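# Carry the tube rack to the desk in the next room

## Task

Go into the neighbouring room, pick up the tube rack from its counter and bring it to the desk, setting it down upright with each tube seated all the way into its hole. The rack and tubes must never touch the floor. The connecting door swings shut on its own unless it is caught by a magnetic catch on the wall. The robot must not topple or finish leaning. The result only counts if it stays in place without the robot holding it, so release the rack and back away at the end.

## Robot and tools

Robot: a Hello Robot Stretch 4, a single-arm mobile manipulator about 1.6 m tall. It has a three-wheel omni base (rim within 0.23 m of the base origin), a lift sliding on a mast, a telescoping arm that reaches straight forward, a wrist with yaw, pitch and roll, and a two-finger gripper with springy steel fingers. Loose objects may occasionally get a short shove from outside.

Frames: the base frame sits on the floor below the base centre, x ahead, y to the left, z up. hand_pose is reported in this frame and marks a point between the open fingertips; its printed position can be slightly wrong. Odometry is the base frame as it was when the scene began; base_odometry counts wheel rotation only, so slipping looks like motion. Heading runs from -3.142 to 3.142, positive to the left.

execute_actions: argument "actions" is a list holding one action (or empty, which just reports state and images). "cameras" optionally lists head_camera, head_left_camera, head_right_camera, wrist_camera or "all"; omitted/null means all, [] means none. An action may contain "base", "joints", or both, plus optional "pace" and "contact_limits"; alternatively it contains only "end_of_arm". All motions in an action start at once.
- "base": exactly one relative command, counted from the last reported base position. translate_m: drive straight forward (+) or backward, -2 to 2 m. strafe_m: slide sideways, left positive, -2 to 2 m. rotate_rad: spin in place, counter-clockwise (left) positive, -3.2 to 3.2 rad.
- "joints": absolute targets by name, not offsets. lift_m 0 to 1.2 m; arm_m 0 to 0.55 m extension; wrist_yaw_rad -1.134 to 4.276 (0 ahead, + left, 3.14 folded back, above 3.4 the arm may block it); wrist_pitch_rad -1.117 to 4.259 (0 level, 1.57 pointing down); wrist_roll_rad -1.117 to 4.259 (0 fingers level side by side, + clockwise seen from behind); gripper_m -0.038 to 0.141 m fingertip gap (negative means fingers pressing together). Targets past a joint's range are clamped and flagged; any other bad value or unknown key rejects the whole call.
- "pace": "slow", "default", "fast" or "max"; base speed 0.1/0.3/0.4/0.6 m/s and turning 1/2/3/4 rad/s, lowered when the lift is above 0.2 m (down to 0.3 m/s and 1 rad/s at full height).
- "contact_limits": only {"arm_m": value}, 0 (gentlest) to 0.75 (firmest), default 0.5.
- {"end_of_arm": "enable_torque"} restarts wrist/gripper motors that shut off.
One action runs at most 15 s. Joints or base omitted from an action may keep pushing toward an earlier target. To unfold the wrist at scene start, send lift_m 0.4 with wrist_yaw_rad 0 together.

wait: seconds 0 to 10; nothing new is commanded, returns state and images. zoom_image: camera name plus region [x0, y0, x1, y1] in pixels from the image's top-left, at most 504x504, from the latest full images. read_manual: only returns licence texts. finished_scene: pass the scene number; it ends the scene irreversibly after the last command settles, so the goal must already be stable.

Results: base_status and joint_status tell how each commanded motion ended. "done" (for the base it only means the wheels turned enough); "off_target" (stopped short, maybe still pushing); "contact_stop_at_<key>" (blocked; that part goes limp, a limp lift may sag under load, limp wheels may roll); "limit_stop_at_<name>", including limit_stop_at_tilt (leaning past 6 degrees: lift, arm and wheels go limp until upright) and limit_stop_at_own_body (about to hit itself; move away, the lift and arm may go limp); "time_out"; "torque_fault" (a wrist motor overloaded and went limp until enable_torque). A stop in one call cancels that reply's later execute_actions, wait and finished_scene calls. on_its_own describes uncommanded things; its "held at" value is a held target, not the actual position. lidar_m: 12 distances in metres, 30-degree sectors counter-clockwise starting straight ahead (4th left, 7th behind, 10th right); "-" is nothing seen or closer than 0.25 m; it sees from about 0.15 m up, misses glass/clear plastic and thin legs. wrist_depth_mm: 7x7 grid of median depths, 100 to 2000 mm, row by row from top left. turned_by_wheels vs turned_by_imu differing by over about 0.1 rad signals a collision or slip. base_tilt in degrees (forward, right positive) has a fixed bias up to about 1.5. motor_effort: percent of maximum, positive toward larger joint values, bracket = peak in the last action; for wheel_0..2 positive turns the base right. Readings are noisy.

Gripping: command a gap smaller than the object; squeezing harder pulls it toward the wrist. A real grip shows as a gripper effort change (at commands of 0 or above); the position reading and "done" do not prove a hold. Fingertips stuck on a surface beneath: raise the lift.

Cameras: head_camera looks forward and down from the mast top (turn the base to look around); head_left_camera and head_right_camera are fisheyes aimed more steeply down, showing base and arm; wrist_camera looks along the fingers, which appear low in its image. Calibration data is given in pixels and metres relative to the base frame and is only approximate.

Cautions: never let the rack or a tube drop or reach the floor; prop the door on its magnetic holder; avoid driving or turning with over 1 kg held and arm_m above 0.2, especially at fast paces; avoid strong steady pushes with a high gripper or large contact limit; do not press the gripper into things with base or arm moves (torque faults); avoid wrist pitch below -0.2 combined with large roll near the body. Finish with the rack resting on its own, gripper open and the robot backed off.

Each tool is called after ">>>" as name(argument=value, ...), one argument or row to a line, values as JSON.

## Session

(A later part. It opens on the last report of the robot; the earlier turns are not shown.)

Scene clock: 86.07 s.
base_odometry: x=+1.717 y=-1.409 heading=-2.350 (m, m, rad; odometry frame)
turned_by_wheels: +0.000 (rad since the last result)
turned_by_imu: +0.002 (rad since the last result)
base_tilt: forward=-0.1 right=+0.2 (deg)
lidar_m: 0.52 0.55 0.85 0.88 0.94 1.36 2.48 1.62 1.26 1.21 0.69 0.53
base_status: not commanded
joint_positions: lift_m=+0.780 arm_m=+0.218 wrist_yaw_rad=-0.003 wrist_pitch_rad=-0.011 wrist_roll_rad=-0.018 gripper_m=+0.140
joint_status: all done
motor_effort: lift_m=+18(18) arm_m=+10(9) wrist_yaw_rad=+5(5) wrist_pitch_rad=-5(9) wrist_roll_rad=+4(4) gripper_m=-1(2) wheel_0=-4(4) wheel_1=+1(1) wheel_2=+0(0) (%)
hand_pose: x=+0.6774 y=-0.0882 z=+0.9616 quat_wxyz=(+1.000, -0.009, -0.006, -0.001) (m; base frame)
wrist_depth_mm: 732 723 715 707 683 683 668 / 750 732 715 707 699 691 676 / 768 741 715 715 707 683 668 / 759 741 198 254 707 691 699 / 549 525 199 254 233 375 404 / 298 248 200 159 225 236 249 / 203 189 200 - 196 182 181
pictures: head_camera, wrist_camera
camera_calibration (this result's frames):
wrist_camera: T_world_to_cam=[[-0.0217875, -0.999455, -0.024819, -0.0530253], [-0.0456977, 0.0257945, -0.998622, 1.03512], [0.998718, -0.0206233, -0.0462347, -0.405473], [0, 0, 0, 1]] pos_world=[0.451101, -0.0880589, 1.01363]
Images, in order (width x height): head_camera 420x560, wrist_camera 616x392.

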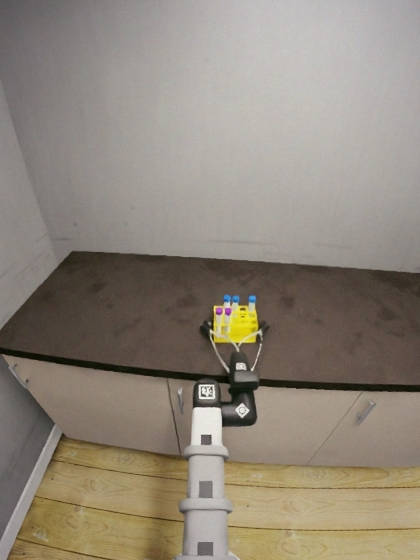

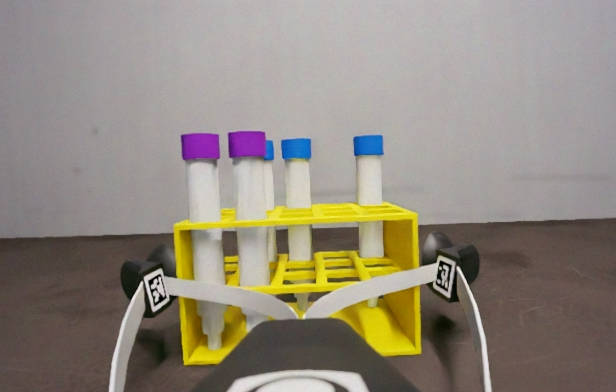

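>>> execute_actions(
  actions=[
    {"joints":{"gripper_m":0.06}},
  ],
  cameras=[],
)

>>> execute_actions(
  actions=[
    {"joints":{"lift_m":0.85},"pace":"slow"},
  ],
  cameras=["wrist_camera"],
)

>>> execute_actions(
  actions=[
    {"base":{"translate_m":-1.7},"joints":{"arm_m":0}},
  ],
  cameras=[],
)

>>> execute_actions(
  actions=[
    {"base":{"strafe_m":-0.0}},
  ],
  cameras=[],
)

>>> execute_actions(
  actions=[
    {"base":{"rotate_rad":-1.57},"pace":"slow"},
  ],
)

Scene clock: 93.93 s.
base_odometry: x=+1.717 y=-1.409 heading=-2.350 (m, m, rad; odometry frame)
turned_by_wheels: +0.000 (rad since the last result)
turned_by_imu: +0.003 (rad since the last result)
base_tilt: forward=+0.0 right=+0.1 (deg)
lidar_m: 0.50 0.56 0.81 0.89 0.96 1.39 2.49 1.63 1.24 1.21 0.66 0.53
base_status: not commanded
joint_positions: lift_m=+0.780 arm_m=+0.218 wrist_yaw_rad=-0.003 wrist_pitch_rad=-0.011 wrist_roll_rad=-0.018 gripper_m=+0.061
joint_status: all done
motor_effort: lift_m=+18(18) arm_m=+10(10) wrist_yaw_rad=+5(5) wrist_pitch_rad=-7(8) wrist_roll_rad=+3(3) gripper_m=-29(30) wheel_0=-3(4) wheel_1=+1(0) wheel_2=+0(0) (%)
hand_pose: x=+0.6774 y=-0.0882 z=+0.9615 quat_wxyz=(+1.000, -0.009, -0.005, -0.001) (m; base frame)
wrist_depth_mm: 741 732 707 707 691 683 661 / 741 732 723 715 691 683 668 / 750 741 179 707 691 691 683 / 750 741 181 236 691 691 691 / 549 517 181 237 236 421 402 / 298 176 183 180 178 184 249 / 197 200 184 - 182 185 171
pictures: none
No camera images: the call's "cameras" was empty. Leave "cameras" out to get every camera's image.

Scene clock: 95.40 s.
base_odometry: x=+1.717 y=-1.409 heading=-2.350 (m, m, rad; odometry frame)
turned_by_wheels: +0.000 (rad since the last result)
turned_by_imu: +0.001 (rad since the last result)
base_tilt: forward=-0.3 right=+0.3 (deg)
lidar_m: 0.51 0.57 0.84 0.87 0.95 1.39 2.47 1.64 1.24 1.21 0.68 0.53
base_status: not commanded
joint_positions: lift_m=+0.850 arm_m=+0.219 wrist_yaw_rad=+0.000 wrist_pitch_rad=-0.010 wrist_roll_rad=-0.018 gripper_m=+0.061
joint_status: all done
motor_effort: lift_m=+23(26) arm_m=+7(10) wrist_yaw_rad=-1(5) wrist_pitch_rad=-8(9) wrist_roll_rad=+3(4) gripper_m=-29(29) wheel_0=-3(3) wheel_1=+1(0) wheel_2=+0(0) (%)
hand_pose: x=+0.6781 y=-0.0876 z=+1.0310 quat_wxyz=(+1.000, -0.009, -0.005, +0.000) (m; base frame)
wrist_depth_mm: 732 723 707 707 691 668 668 / 750 715 723 707 707 699 683 / 759 732 179 723 707 699 676 / 768 750 182 237 699 699 683 / 768 750 182 245 235 707 699 / 496 176 183 180 178 184 418 / 334 340 189 - 193 314 301
pictures: wrist_camera
camera_calibration (this result's frames):
wrist_camera: T_world_to_cam=[[-0.0197085, -0.999498, -0.0248053, -0.0521118], [-0.0464646, 0.025699, -0.998589, 1.10487], [0.998725, -0.0185282, -0.0469478, -0.402049], [0, 0, 0, 1]] pos_world=[0.451847, -0.0879289, 1.08314]
Images, in order (width x height): wrist_camera 616x392.

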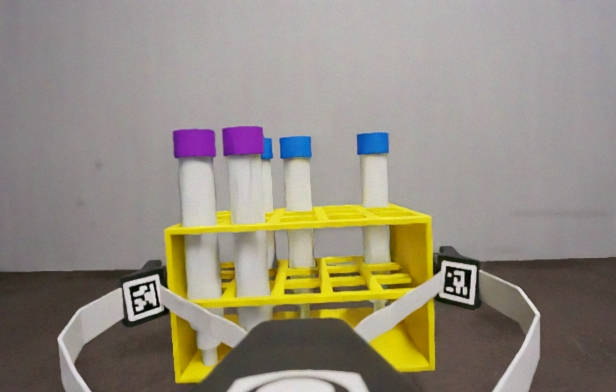

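Scene clock: 102.53 s.
base_odometry: x=+2.911 y=-0.199 heading=-2.350 (m, m, rad; odometry frame)
turned_by_wheels: +0.000 (rad since the last result)
turned_by_imu: +0.010 (rad since the last result)
base_tilt: forward=-0.1 right=+0.1 (deg)
lidar_m: 0.43 1.38 1.06 1.03 1.09 0.91 0.78 0.81 1.11 1.08 1.16 0.49
base_status: done
joint_positions: lift_m=+0.850 arm_m=+0.001 wrist_yaw_rad=+0.000 wrist_pitch_rad=-0.010 wrist_roll_rad=-0.018 gripper_m=+0.061
joint_status: all done
motor_effort: lift_m=+22(23) arm_m=-6(7) wrist_yaw_rad=-2(1) wrist_pitch_rad=-9(10) wrist_roll_rad=+4(3) gripper_m=-29(29) wheel_0=-4(6) wheel_1=-1(8) wheel_2=+1(11) (%)
hand_pose: x=+0.4606 y=-0.0874 z=+1.0310 quat_wxyz=(+1.000, -0.009, -0.005, +0.000) (m; base frame)
wrist_depth_mm: 1464 - - - - - 1576 / 1397 - - - - - 1618 / 1397 - 179 - - - 1576 / 1397 1983 181 237 1921 - 1618 / 1366 1661 182 244 236 1983 1618 / 1308 176 183 181 178 184 1618 / 1281 1863 189 - 194 - 1618
pictures: none
No camera images: the call's "cameras" was empty. Leave "cameras" out to get every camera's image.

Scene clock: 102.83 s.
base_odometry: x=+2.911 y=-0.199 heading=-2.350 (m, m, rad; odometry frame)
turned_by_wheels: +0.000 (rad since the last result)
turned_by_imu: +0.000 (rad since the last result)
base_tilt: forward=-0.1 right=+0.2 (deg)
lidar_m: 0.41 1.38 1.06 1.02 1.09 0.91 0.79 0.80 1.10 1.06 1.15 0.47
base_status: done
joint_positions: lift_m=+0.850 arm_m=+0.001 wrist_yaw_rad=+0.000 wrist_pitch_rad=-0.010 wrist_roll_rad=-0.018 gripper_m=+0.061
joint_status: not commanded
motor_effort: lift_m=+22(22) arm_m=-7(6) wrist_yaw_rad=-2(2) wrist_pitch_rad=-10(12) wrist_roll_rad=+3(3) gripper_m=-29(29) wheel_0=+0(0) wheel_1=+0(2) wheel_2=+0(1) (%)
hand_pose: x=+0.4606 y=-0.0874 z=+1.0310 quat_wxyz=(+1.000, -0.009, -0.005, +0.000) (m; base frame)
wrist_depth_mm: 1464 - - - - - 1576 / 1366 - - - - - 1576 / 1397 - 179 - - - 1618 / 1336 - 181 237 1983 - 1618 / 1366 1808 182 244 236 1863 1661 / 1336 177 183 180 178 185 1618 / 1281 1863 188 - 194 - 1618
pictures: none
No camera images: the call's "cameras" was empty. Leave "cameras" out to get every camera's image.

Scene clock: 105.70 s.
base_odometry: x=+2.911 y=-0.199 heading=+2.364 (m, m, rad; odometry frame)
turned_by_wheels: -1.569 (rad since the last result)
turned_by_imu: -1.550 (rad since the last result)
base_tilt: forward=-0.2 right=+0.2 (deg)
lidar_m: 0.42 1.17 1.72 2.20 1.37 1.05 1.03 1.11 0.88 0.78 0.80 0.48
base_status: done
joint_positions: lift_m=+0.850 arm_m=+0.001 wrist_yaw_rad=+0.000 wrist_pitch_rad=-0.010 wrist_roll_rad=-0.018 gripper_m=+0.061
joint_status: not commanded
motor_effort: lift_m=+22(22) arm_m=-7(6) wrist_yaw_rad=-2(3) wrist_pitch_rad=-9(10) wrist_roll_rad=+2(3) gripper_m=-29(30) wheel_0=+5(9) wheel_1=+4(6) wheel_2=+4(7) (%)
hand_pose: x=+0.4606 y=-0.0874 z=+1.0310 quat_wxyz=(+1.000, -0.009, -0.005, +0.000) (m; base frame)
wrist_depth_mm: 878 842 831 - - - 1336 / 878 866 842 - - - 1308 / 904 878 179 - - - 1308 / 878 891 183 237 - - 1336 / 904 917 182 244 236 1808 1366 / 904 175 183 180 178 185 1336 / 931 904 188 - 194 - 1308
pictures: head_camera, head_left_camera, head_right_camera, wrist_camera
camera_calibration (this result's frames):
wrist_camera: T_world_to_cam=[[-0.0192892, -0.999506, -0.0247956, -0.056481], [-0.0467313, 0.0256744, -0.998577, 1.09487], [0.998721, -0.018103, -0.0472035, -0.184436], [0, 0, 0, 1]] pos_world=[0.234276, -0.0879022, 1.08321]
Images, in order (width x height): head_camera 420x560, head_left_camera 420x672, head_right_camera 420x672, wrist_camera 616x392.

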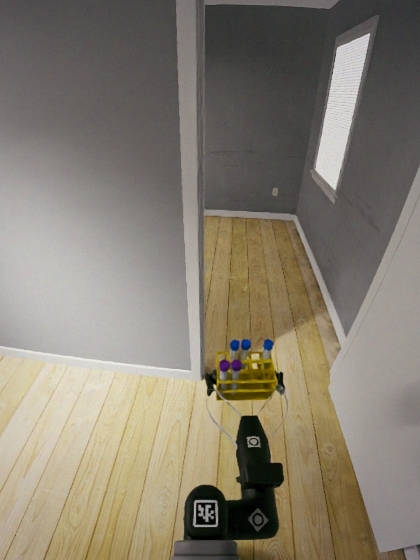

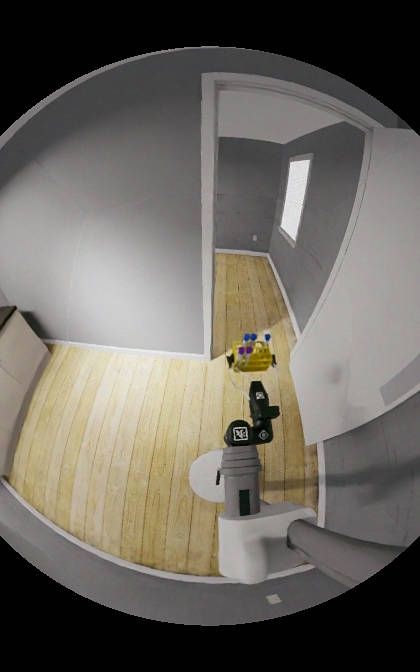

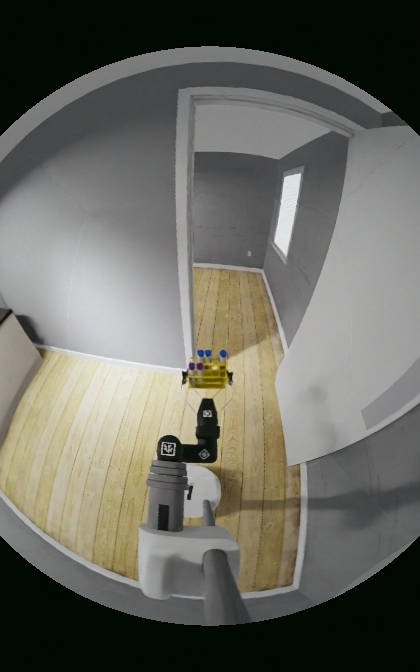

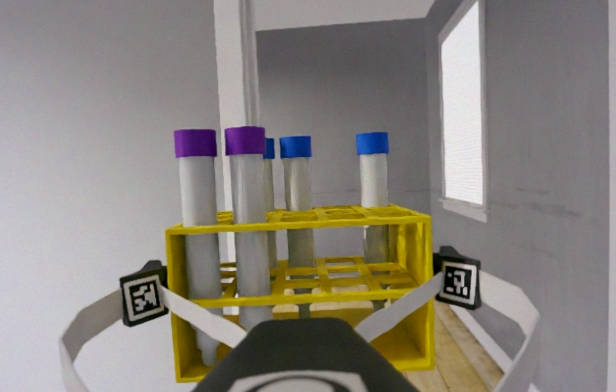

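Heading slightly right; correct.

>>> execute_actions(
  actions=[
    {"base":{"rotate_rad":0.07},"pace":"slow"},
  ],
  cameras=[],
)

>>> execute_actions(
  actions=[
    {"base":{"strafe_m":-0.42}},
  ],
  cameras=["head_camera"],
)

>>> execute_actions(
  actions=[
    {"base":{"translate_m":2.0}},
  ],
  cameras=[],
)

>>> execute_actions(
  actions=[
    {"base":{"rotate_rad":1.57},"pace":"slow"},
  ],
  cameras=["head_camera","wrist_camera"],
)

Scene clock: 111.27 s.
base_odometry: x=+2.911 y=-0.199 heading=+2.433 (m, m, rad; odometry frame)
turned_by_wheels: +0.069 (rad since the last result)
turned_by_imu: +0.071 (rad since the last result)
base_tilt: forward=-0.2 right=+0.1 (deg)
lidar_m: 0.39 1.19 1.86 2.21 1.30 1.04 1.02 1.10 0.87 0.79 0.81 0.49
base_status: done
joint_positions: lift_m=+0.850 arm_m=+0.001 wrist_yaw_rad=+0.000 wrist_pitch_rad=-0.010 wrist_roll_rad=-0.018 gripper_m=+0.061
joint_status: not commanded
motor_effort: lift_m=+22(22) arm_m=-6(6) wrist_yaw_rad=-2(3) wrist_pitch_rad=-8(10) wrist_roll_rad=+3(3) gripper_m=-29(30) wheel_0=-5(8) wheel_1=-2(2) wheel_2=-2(4) (%)
hand_pose: x=+0.4606 y=-0.0874 z=+1.0310 quat_wxyz=(+1.000, -0.009, -0.005, +0.000) (m; base frame)
wrist_depth_mm: 917 878 866 - - - 1537 / 931 904 854 - - - 1499 / 960 878 179 - - - 1537 / 946 917 181 238 - - 1537 / 976 931 181 245 236 - 1537 / 976 176 184 179 178 185 1499 / 991 946 188 - 194 - 1537
pictures: none
No camera images: the call's "cameras" was empty. Leave "cameras" out to get every camera's image.

Scene clock: 114.00 s.
base_odometry: x=+3.184 y=+0.120 heading=+2.434 (m, m, rad; odometry frame)
turned_by_wheels: +0.000 (rad since the last result)
turned_by_imu: +0.002 (rad since the last result)
base_tilt: forward=-0.2 right=+0.2 (deg)
lidar_m: 0.41 1.15 1.74 2.61 1.38 1.11 1.10 0.57 0.48 0.37 0.37 0.48
base_status: done
joint_positions: lift_m=+0.850 arm_m=+0.001 wrist_yaw_rad=+0.000 wrist_pitch_rad=-0.010 wrist_roll_rad=-0.018 gripper_m=+0.061
joint_status: not commanded
motor_effort: lift_m=+22(22) arm_m=-6(7) wrist_yaw_rad=-2(3) wrist_pitch_rad=-10(9) wrist_roll_rad=+2(2) gripper_m=-28(31) wheel_0=+2(14) wheel_1=+0(13) wheel_2=+0(2) (%)
hand_pose: x=+0.4606 y=-0.0874 z=+1.0310 quat_wxyz=(+1.000, -0.009, -0.005, +0.000) (m; base frame)
wrist_depth_mm: 842 - - - - 683 455 / 866 - - - - 691 459 / 866 976 179 - - 715 462 / 878 960 182 238 - 1397 473 / 878 842 182 243 235 627 480 / 904 176 183 181 178 185 459 / 904 904 188 - 193 1618 459
pictures: head_camera
Images, in order (width x height): head_camera 420x560.

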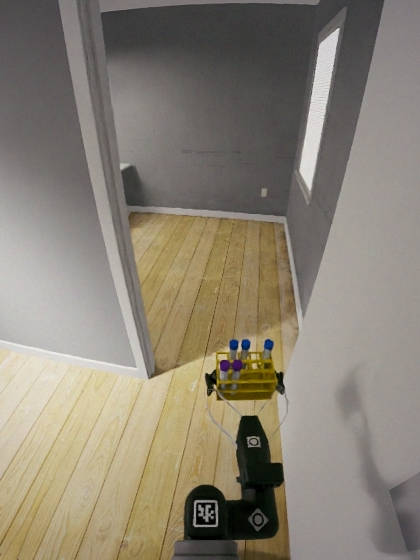

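Scene clock: 122.13 s.
base_odometry: x=+1.665 y=+1.420 heading=+2.434 (m, m, rad; odometry frame)
turned_by_wheels: +0.001 (rad since the last result)
turned_by_imu: -0.005 (rad since the last result)
base_tilt: forward=-0.2 right=+0.2 (deg)
lidar_m: 0.41 1.71 1.63 2.10 1.05 0.85 1.60 1.00 0.78 0.77 0.85 0.48
base_status: done
joint_positions: lift_m=+0.850 arm_m=+0.001 wrist_yaw_rad=+0.000 wrist_pitch_rad=-0.010 wrist_roll_rad=-0.018 gripper_m=+0.061
joint_status: not commanded
motor_effort: lift_m=+22(22) arm_m=-6(7) wrist_yaw_rad=-3(2) wrist_pitch_rad=-10(8) wrist_roll_rad=+3(3) gripper_m=-30(28) wheel_0=+4(11) wheel_1=+3(4) wheel_2=-1(10) (%)
hand_pose: x=+0.4605 y=-0.0874 z=+1.0310 quat_wxyz=(+1.000, -0.009, -0.005, +0.000) (m; base frame)
wrist_depth_mm: 1576 1499 1464 1397 1336 1308 1255 / 1576 1499 1537 1430 1336 1336 1281 / 1618 1537 181 1430 1397 1366 1308 / 1618 1499 183 237 1397 1397 1308 / 1661 1576 182 242 237 1336 1308 / 1661 176 184 180 178 184 1308 / 1708 1618 189 - 194 1430 1281
pictures: none
No camera images: the call's "cameras" was empty. Leave "cameras" out to get every camera's image.

Scene clock: 125.00 s.
base_odometry: x=+1.665 y=+1.420 heading=-2.280 (m, m, rad; odometry frame)
turned_by_wheels: +1.569 (rad since the last result)
turned_by_imu: +1.553 (rad since the last result)
base_tilt: forward=-0.2 right=+0.2 (deg)
lidar_m: 0.41 1.05 0.86 1.60 0.99 0.80 0.77 0.84 1.26 1.67 1.67 0.48
base_status: done
joint_positions: lift_m=+0.850 arm_m=+0.001 wrist_yaw_rad=+0.000 wrist_pitch_rad=-0.010 wrist_roll_rad=-0.018 gripper_m=+0.061
joint_status: not commanded
motor_effort: lift_m=+22(22) arm_m=-7(6) wrist_yaw_rad=-2(3) wrist_pitch_rad=-9(11) wrist_roll_rad=+3(4) gripper_m=-30(26) wheel_0=-4(10) wheel_1=-3(7) wheel_2=-3(8) (%)
hand_pose: x=+0.4605 y=-0.0874 z=+1.0310 quat_wxyz=(+1.000, -0.009, -0.005, +0.000) (m; base frame)
wrist_depth_mm: 1060 1464 - - - - - / 1025 1499 - - - - - / 1042 1464 180 - - - - / 1025 1397 182 238 - - - / 1042 1308 183 243 236 - - / 976 175 184 180 178 184 - / 960 1430 189 - 194 - 1863
pictures: head_camera, wrist_camera
camera_calibration (this result's frames):
wrist_camera: T_world_to_cam=[[-0.0192752, -0.999507, -0.0248006, -0.0564785], [-0.0467317, 0.0256787, -0.998577, 1.09487], [0.998721, -0.0180888, -0.0472036, -0.184423], [0, 0, 0, 1]] pos_world=[0.234264, -0.0879016, 1.08321]
Images, in order (width x height): head_camera 420x560, wrist_camera 616x392.

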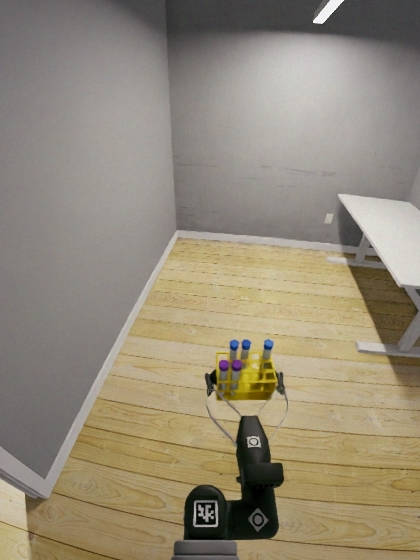

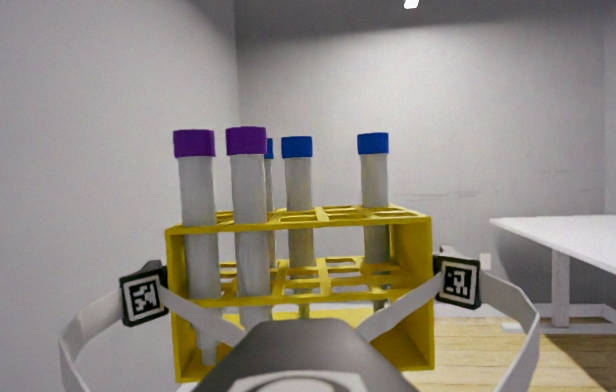

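>>> execute_actions(
  actions=[
    {"base":{"translate_m":1.7}},
  ],
  cameras=[],
)

>>> execute_actions(
  actions=[
    {"base":{"rotate_rad":-1.4},"pace":"slow"},
  ],
  cameras=[],
)

>>> execute_actions(
  actions=[
    {"base":{"translate_m":0.4}},
  ],
  cameras=["head_camera","wrist_camera"],
)

Scene clock: 136.37 s.
base_odometry: x=+0.558 y=+0.129 heading=-2.279 (m, m, rad; odometry frame)
turned_by_wheels: +0.001 (rad since the last result)
turned_by_imu: -0.002 (rad since the last result)
base_tilt: forward=-0.2 right=+0.2 (deg)
lidar_m: 0.43 0.74 0.58 0.58 0.64 0.99 2.46 2.42 1.16 1.14 1.25 0.50
base_status: done
joint_positions: lift_m=+0.850 arm_m=+0.001 wrist_yaw_rad=+0.000 wrist_pitch_rad=-0.010 wrist_roll_rad=-0.018 gripper_m=+0.061
joint_status: not commanded
motor_effort: lift_m=+22(22) arm_m=-7(6) wrist_yaw_rad=-2(3) wrist_pitch_rad=-10(9) wrist_roll_rad=+2(3) gripper_m=-29(30) wheel_0=+3(9) wheel_1=+3(11) wheel_2=+1(11) (%)
hand_pose: x=+0.4605 y=-0.0874 z=+1.0310 quat_wxyz=(+1.000, -0.009, -0.005, +0.000) (m; base frame)
wrist_depth_mm: 788 1078 1078 1042 976 946 931 / 768 1098 1042 1060 976 976 946 / 759 1060 180 1025 991 976 960 / 750 1060 181 236 991 991 946 / 741 931 181 245 236 1008 960 / 715 176 182 180 178 184 1008 / 707 1025 189 - 193 1025 976
pictures: none
No camera images: the call's "cameras" was empty. Leave "cameras" out to get every camera's image.

Scene clock: 139.03 s.
base_odometry: x=+0.558 y=+0.129 heading=+2.605 (m, m, rad; odometry frame)
turned_by_wheels: -1.399 (rad since the last result)
turned_by_imu: -1.382 (rad since the last result)
base_tilt: forward=+0.0 right=+0.2 (deg)
lidar_m: 0.42 1.39 1.28 1.09 0.67 0.56 0.59 0.68 1.30 2.48 2.16 0.50
base_status: done
joint_positions: lift_m=+0.850 arm_m=+0.001 wrist_yaw_rad=+0.000 wrist_pitch_rad=-0.010 wrist_roll_rad=-0.018 gripper_m=+0.061
joint_status: not commanded
motor_effort: lift_m=+22(22) arm_m=-6(6) wrist_yaw_rad=-3(3) wrist_pitch_rad=-9(11) wrist_roll_rad=+3(2) gripper_m=-31(29) wheel_0=+5(9) wheel_1=+3(2) wheel_2=+3(8) (%)
hand_pose: x=+0.4605 y=-0.0874 z=+1.0310 quat_wxyz=(+1.000, -0.009, -0.005, +0.000) (m; base frame)
wrist_depth_mm: 1336 1708 1863 1708 1618 1464 1366 / 1336 1756 1863 1708 1576 1499 1397 / 1336 1708 179 1708 1537 1537 1397 / 1281 1661 181 237 1537 1537 1430 / 1281 1618 182 244 237 1576 1499 / 1229 176 182 181 178 184 1255 / 1255 1576 189 - 194 1576 1464
pictures: none
No camera images: the call's "cameras" was empty. Leave "cameras" out to get every camera's image.

Scene clock: 141.83 s.
base_odometry: x=+0.214 y=+0.333 heading=+2.605 (m, m, rad; odometry frame)
turned_by_wheels: +0.001 (rad since the last result)
turned_by_imu: +0.000 (rad since the last result)
base_tilt: forward=-0.1 right=+0.2 (deg)
lidar_m: 0.43 0.91 1.16 1.16 1.06 0.94 0.94 1.16 2.58 2.57 0.86 0.49
base_status: done
joint_positions: lift_m=+0.850 arm_m=+0.001 wrist_yaw_rad=+0.000 wrist_pitch_rad=-0.010 wrist_roll_rad=-0.018 gripper_m=+0.061
joint_status: not commanded
motor_effort: lift_m=+22(22) arm_m=-6(6) wrist_yaw_rad=-2(2) wrist_pitch_rad=-11(9) wrist_roll_rad=+3(3) gripper_m=-27(26) wheel_0=+2(10) wheel_1=+4(9) wheel_2=+1(12) (%)
hand_pose: x=+0.4605 y=-0.0874 z=+1.0310 quat_wxyz=(+1.000, -0.009, -0.005, +0.000) (m; base frame)
wrist_depth_mm: 1205 1464 1397 1308 1229 1138 1078 / 1205 1499 1464 1308 1182 1160 1098 / 1205 1499 180 1308 1255 1160 1098 / 1182 1499 181 237 1205 1160 1118 / 1160 1430 183 244 236 1160 1118 / 1060 176 183 180 177 185 904 / 788 723 189 - 194 654 640
pictures: head_camera, wrist_camera
camera_calibration (this result's frames):
wrist_camera: T_world_to_cam=[[-0.019302, -0.999506, -0.0247961, -0.0564776], [-0.0467311, 0.0256756, -0.998577, 1.09491], [0.998721, -0.0181158, -0.0472036, -0.184413], [0, 0, 0, 1]] pos_world=[0.234254, -0.087903, 1.08325]
Images, in order (width x height): head_camera 420x560, wrist_camera 616x392.

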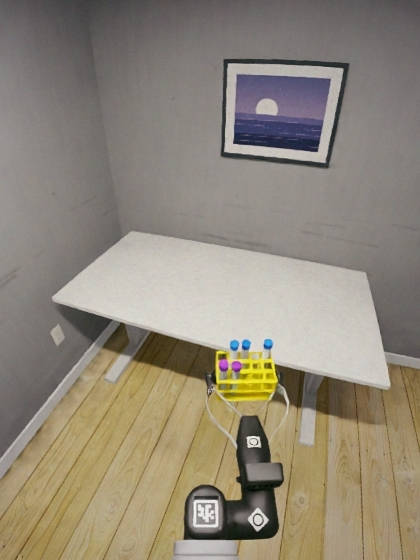

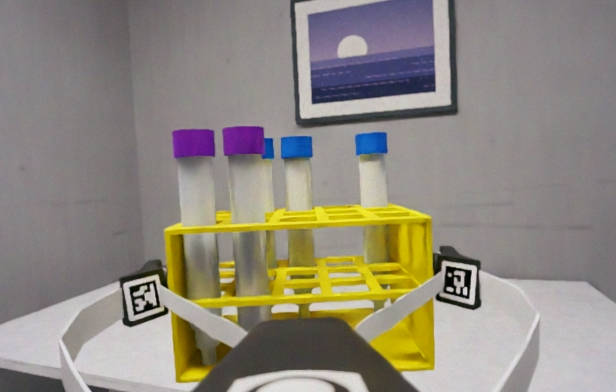

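>>> execute_actions(
  actions=[
    {"base":{"translate_m":0.35},"joints":{"arm_m":0.2,"lift_m":0.67}},
  ],
  cameras=["head_camera","wrist_camera"],
)

>>> execute_actions(
  actions=[
    {"joints":{"lift_m":0.62},"pace":"slow"},
  ],
  cameras=["wrist_camera"],
)

Scene clock: 148.93 s.
base_odometry: x=-0.086 y=+0.512 heading=+2.606 (m, m, rad; odometry frame)
turned_by_wheels: +0.000 (rad since the last result)
turned_by_imu: +0.002 (rad since the last result)
base_tilt: forward=-0.2 right=+0.2 (deg)
lidar_m: 0.45 0.52 0.98 1.05 1.26 1.29 1.31 1.55 2.67 2.24 0.49 0.40
base_status: done
joint_positions: lift_m=+0.670 arm_m=+0.199 wrist_yaw_rad=+0.000 wrist_pitch_rad=-0.010 wrist_roll_rad=-0.018 gripper_m=+0.061
joint_status: all done
motor_effort: lift_m=+18(22) arm_m=+7(7) wrist_yaw_rad=-3(2) wrist_pitch_rad=-9(12) wrist_roll_rad=+3(3) gripper_m=-30(29) wheel_0=+3(9) wheel_1=+1(12) wheel_2=-1(11) (%)
hand_pose: x=+0.6582 y=-0.0874 z=+0.8513 quat_wxyz=(+1.000, -0.009, -0.005, +0.000) (m; base frame)
wrist_depth_mm: 991 917 854 788 732 691 647 / 991 946 866 798 750 699 661 / 1008 946 181 798 750 715 654 / 1008 946 182 236 732 715 661 / 946 917 182 244 236 699 654 / 530 176 183 180 178 184 442 / 355 362 187 - 194 330 315
pictures: head_camera, wrist_camera
camera_calibration (this result's frames):
wrist_camera: T_world_to_cam=[[-0.0191796, -0.999508, -0.0247979, -0.0571619], [-0.0466418, 0.0256699, -0.998582, 0.924674], [0.998728, -0.0179957, -0.0471112, -0.390392], [0, 0, 0, 1]] pos_world=[0.431927, -0.0878955, 0.903553]
Images, in order (width x height): head_camera 420x560, wrist_camera 616x392.

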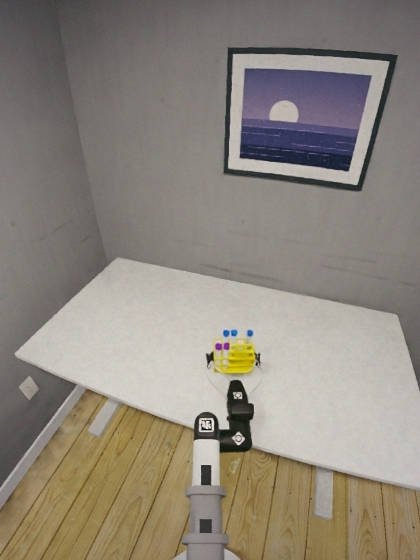

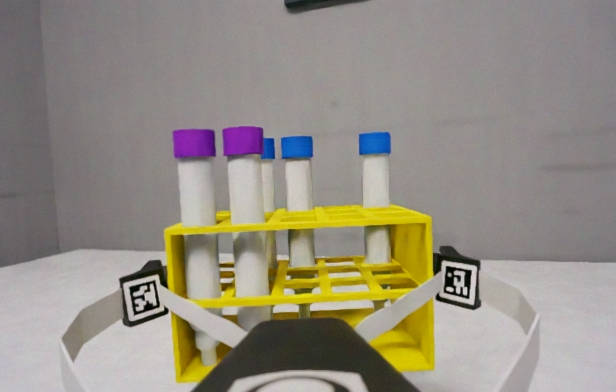

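Scene clock: 150.23 s.
base_odometry: x=-0.086 y=+0.512 heading=+2.606 (m, m, rad; odometry frame)
turned_by_wheels: +0.000 (rad since the last result)
turned_by_imu: +0.001 (rad since the last result)
base_tilt: forward=-0.1 right=+0.1 (deg)
lidar_m: 0.46 0.52 0.96 1.05 1.27 1.29 1.31 1.56 2.67 2.25 0.48 0.42
base_status: not commanded
joint_positions: lift_m=+0.620 arm_m=+0.199 wrist_yaw_rad=+0.000 wrist_pitch_rad=-0.010 wrist_roll_rad=-0.018 gripper_m=+0.061
joint_status: all done
motor_effort: lift_m=+18(20) arm_m=+7(7) wrist_yaw_rad=-3(3) wrist_pitch_rad=-10(10) wrist_roll_rad=+3(2) gripper_m=-30(28) wheel_0=+3(3) wheel_1=+2(2) wheel_2=+0(1) (%)
hand_pose: x=+0.6582 y=-0.0874 z=+0.8013 quat_wxyz=(+1.000, -0.009, -0.005, +0.000) (m; base frame)
wrist_depth_mm: 976 931 854 809 741 691 647 / 991 917 866 798 741 691 654 / 1025 946 180 788 741 715 661 / 1025 960 181 236 732 723 654 / 707 668 182 243 236 539 521 / 387 176 182 180 178 185 322 / 255 259 189 - 194 240 221
pictures: wrist_camera
camera_calibration (this result's frames):
wrist_camera: T_world_to_cam=[[-0.0191796, -0.999508, -0.0247979, -0.0584017], [-0.0466416, 0.0256699, -0.998582, 0.874747], [0.998728, -0.0179958, -0.047111, -0.392749], [0, 0, 0, 1]] pos_world=[0.431929, -0.0878955, 0.853556]
Images, in order (width x height): wrist_camera 616x392.

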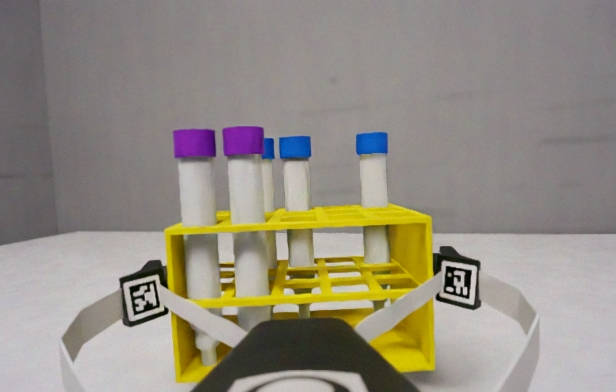

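>>> execute_actions(
  actions=[
    {"joints":{"lift_m":0.592},"pace":"slow"},
  ],
  cameras=[],
)

>>> execute_actions(
  actions=[
    {"joints":{"gripper_m":0.14}},
  ],
  cameras=[],
)

>>> execute_actions(
  actions=[
    {"joints":{"arm_m":0.0},"pace":"slow"},
  ],
  cameras=["wrist_camera"],
)

>>> zoom_image(
  camera="wrist_camera",
  region=[200,120,420,300],
)

Scene clock: 156.47 s.
base_odometry: x=-0.086 y=+0.512 heading=+2.606 (m, m, rad; odometry frame)
turned_by_wheels: +0.000 (rad since the last result)
turned_by_imu: +0.003 (rad since the last result)
base_tilt: forward=-0.2 right=+0.1 (deg)
lidar_m: 0.45 0.53 0.98 1.05 1.25 1.29 1.28 1.58 2.66 2.26 0.48 0.43
base_status: not commanded
joint_positions: lift_m=+0.592 arm_m=+0.199 wrist_yaw_rad=+0.000 wrist_pitch_rad=-0.011 wrist_roll_rad=-0.018 gripper_m=+0.061
joint_status: all done
motor_effort: lift_m=+16(18) arm_m=+7(7) wrist_yaw_rad=-3(3) wrist_pitch_rad=-7(10) wrist_roll_rad=+4(3) gripper_m=-31(29) wheel_0=+3(3) wheel_1=+1(2) wheel_2=-1(1) (%)
hand_pose: x=+0.6582 y=-0.0874 z=+0.7739 quat_wxyz=(+1.000, -0.009, -0.006, +0.000) (m; base frame)
wrist_depth_mm: 991 931 842 788 741 683 654 / 991 931 866 798 741 707 668 / 1008 976 179 788 741 707 661 / 1025 976 181 236 741 707 668 / 574 535 182 244 236 433 421 / 309 176 183 179 178 185 259 / 204 206 184 - 182 191 176
pictures: none
No camera images: the call's "cameras" was empty. Leave "cameras" out to get every camera's image.

Scene clock: 158.27 s.
base_odometry: x=-0.086 y=+0.512 heading=+2.606 (m, m, rad; odometry frame)
turned_by_wheels: +0.000 (rad since the last result)
turned_by_imu: +0.001 (rad since the last result)
base_tilt: forward=-0.2 right=+0.2 (deg)
lidar_m: 0.45 0.53 0.99 1.04 1.28 1.29 1.31 1.53 2.65 2.25 0.49 0.43
base_status: not commanded
joint_positions: lift_m=+0.592 arm_m=+0.199 wrist_yaw_rad=+0.000 wrist_pitch_rad=-0.012 wrist_roll_rad=-0.018 gripper_m=+0.140
joint_status: all done
motor_effort: lift_m=+16(16) arm_m=+7(7) wrist_yaw_rad=-3(3) wrist_pitch_rad=-3(5) wrist_roll_rad=+2(2) gripper_m=+1(31) wheel_0=+3(3) wheel_1=+2(2) wheel_2=-1(1) (%)
hand_pose: x=+0.6582 y=-0.0874 z=+0.7740 quat_wxyz=(+1.000, -0.009, -0.006, +0.000) (m; base frame)
wrist_depth_mm: 1008 917 866 798 741 699 661 / 1008 946 866 788 750 699 661 / 1008 931 854 788 750 699 676 / 1025 960 203 258 732 723 676 / 569 544 202 258 237 389 421 / 307 255 204 159 232 246 258 / 210 196 204 - 200 189 187
pictures: none
No camera images: the call's "cameras" was empty. Leave "cameras" out to get every camera's image.

Scene clock: 161.57 s.
base_odometry: x=-0.086 y=+0.512 heading=+2.606 (m, m, rad; odometry frame)
turned_by_wheels: +0.000 (rad since the last result)
turned_by_imu: +0.001 (rad since the last result)
base_tilt: forward=-0.2 right=+0.1 (deg)
lidar_m: 0.42 0.52 1.00 1.05 1.28 1.29 1.30 1.57 2.66 2.26 0.49 0.43
base_status: not commanded
joint_positions: lift_m=+0.592 arm_m=+0.001 wrist_yaw_rad=+0.000 wrist_pitch_rad=-0.012 wrist_roll_rad=-0.018 gripper_m=+0.140
joint_status: all done
motor_effort: lift_m=+17(17) arm_m=-7(5) wrist_yaw_rad=-3(3) wrist_pitch_rad=-4(6) wrist_roll_rad=+2(3) gripper_m=+1(0) wheel_0=+3(3) wheel_1=+2(1) wheel_2=-1(1) (%)
hand_pose: x=+0.4606 y=-0.0874 z=+0.7739 quat_wxyz=(+1.000, -0.009, -0.006, +0.000) (m; base frame)
wrist_depth_mm: 1098 1160 1060 976 904 866 798 / 1098 1160 1060 1008 917 866 809 / 1042 1182 1078 991 946 878 820 / 1060 1205 1098 462 946 854 820 / 580 549 455 418 418 392 427 / 309 258 252 160 252 246 260 / 258 229 218 - 206 190 188
pictures: wrist_camera
camera_calibration (this result's frames):
wrist_camera: T_world_to_cam=[[-0.0191474, -0.999508, -0.024823, -0.0628708], [-0.0450607, 0.025665, -0.998655, 0.837422], [0.998801, -0.0180031, -0.04553, -0.19793], [0, 0, 0, 1]] pos_world=[0.234224, -0.0878957, 0.825723]
Images, in order (width x height): wrist_camera 616x392.

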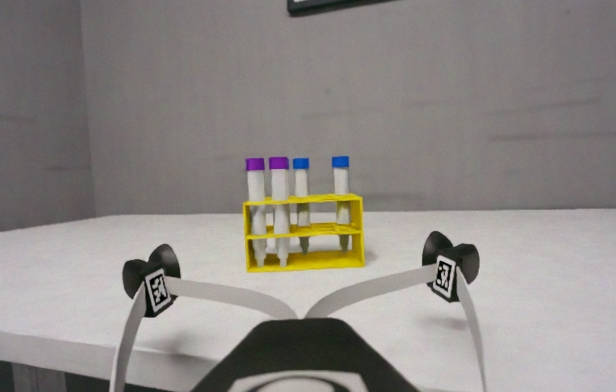

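Region (200, 120, 420, 300) of wrist_camera's 616x392 image, scaled by 2.291; it fills the top 412 rows of this view, and the rest is white.

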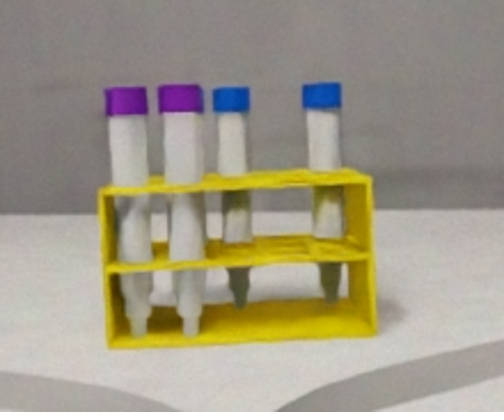

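Consistent with camera roll; all seated.

>>> finished_scene(
  scene=1,
)

The scene is finished: the task was done.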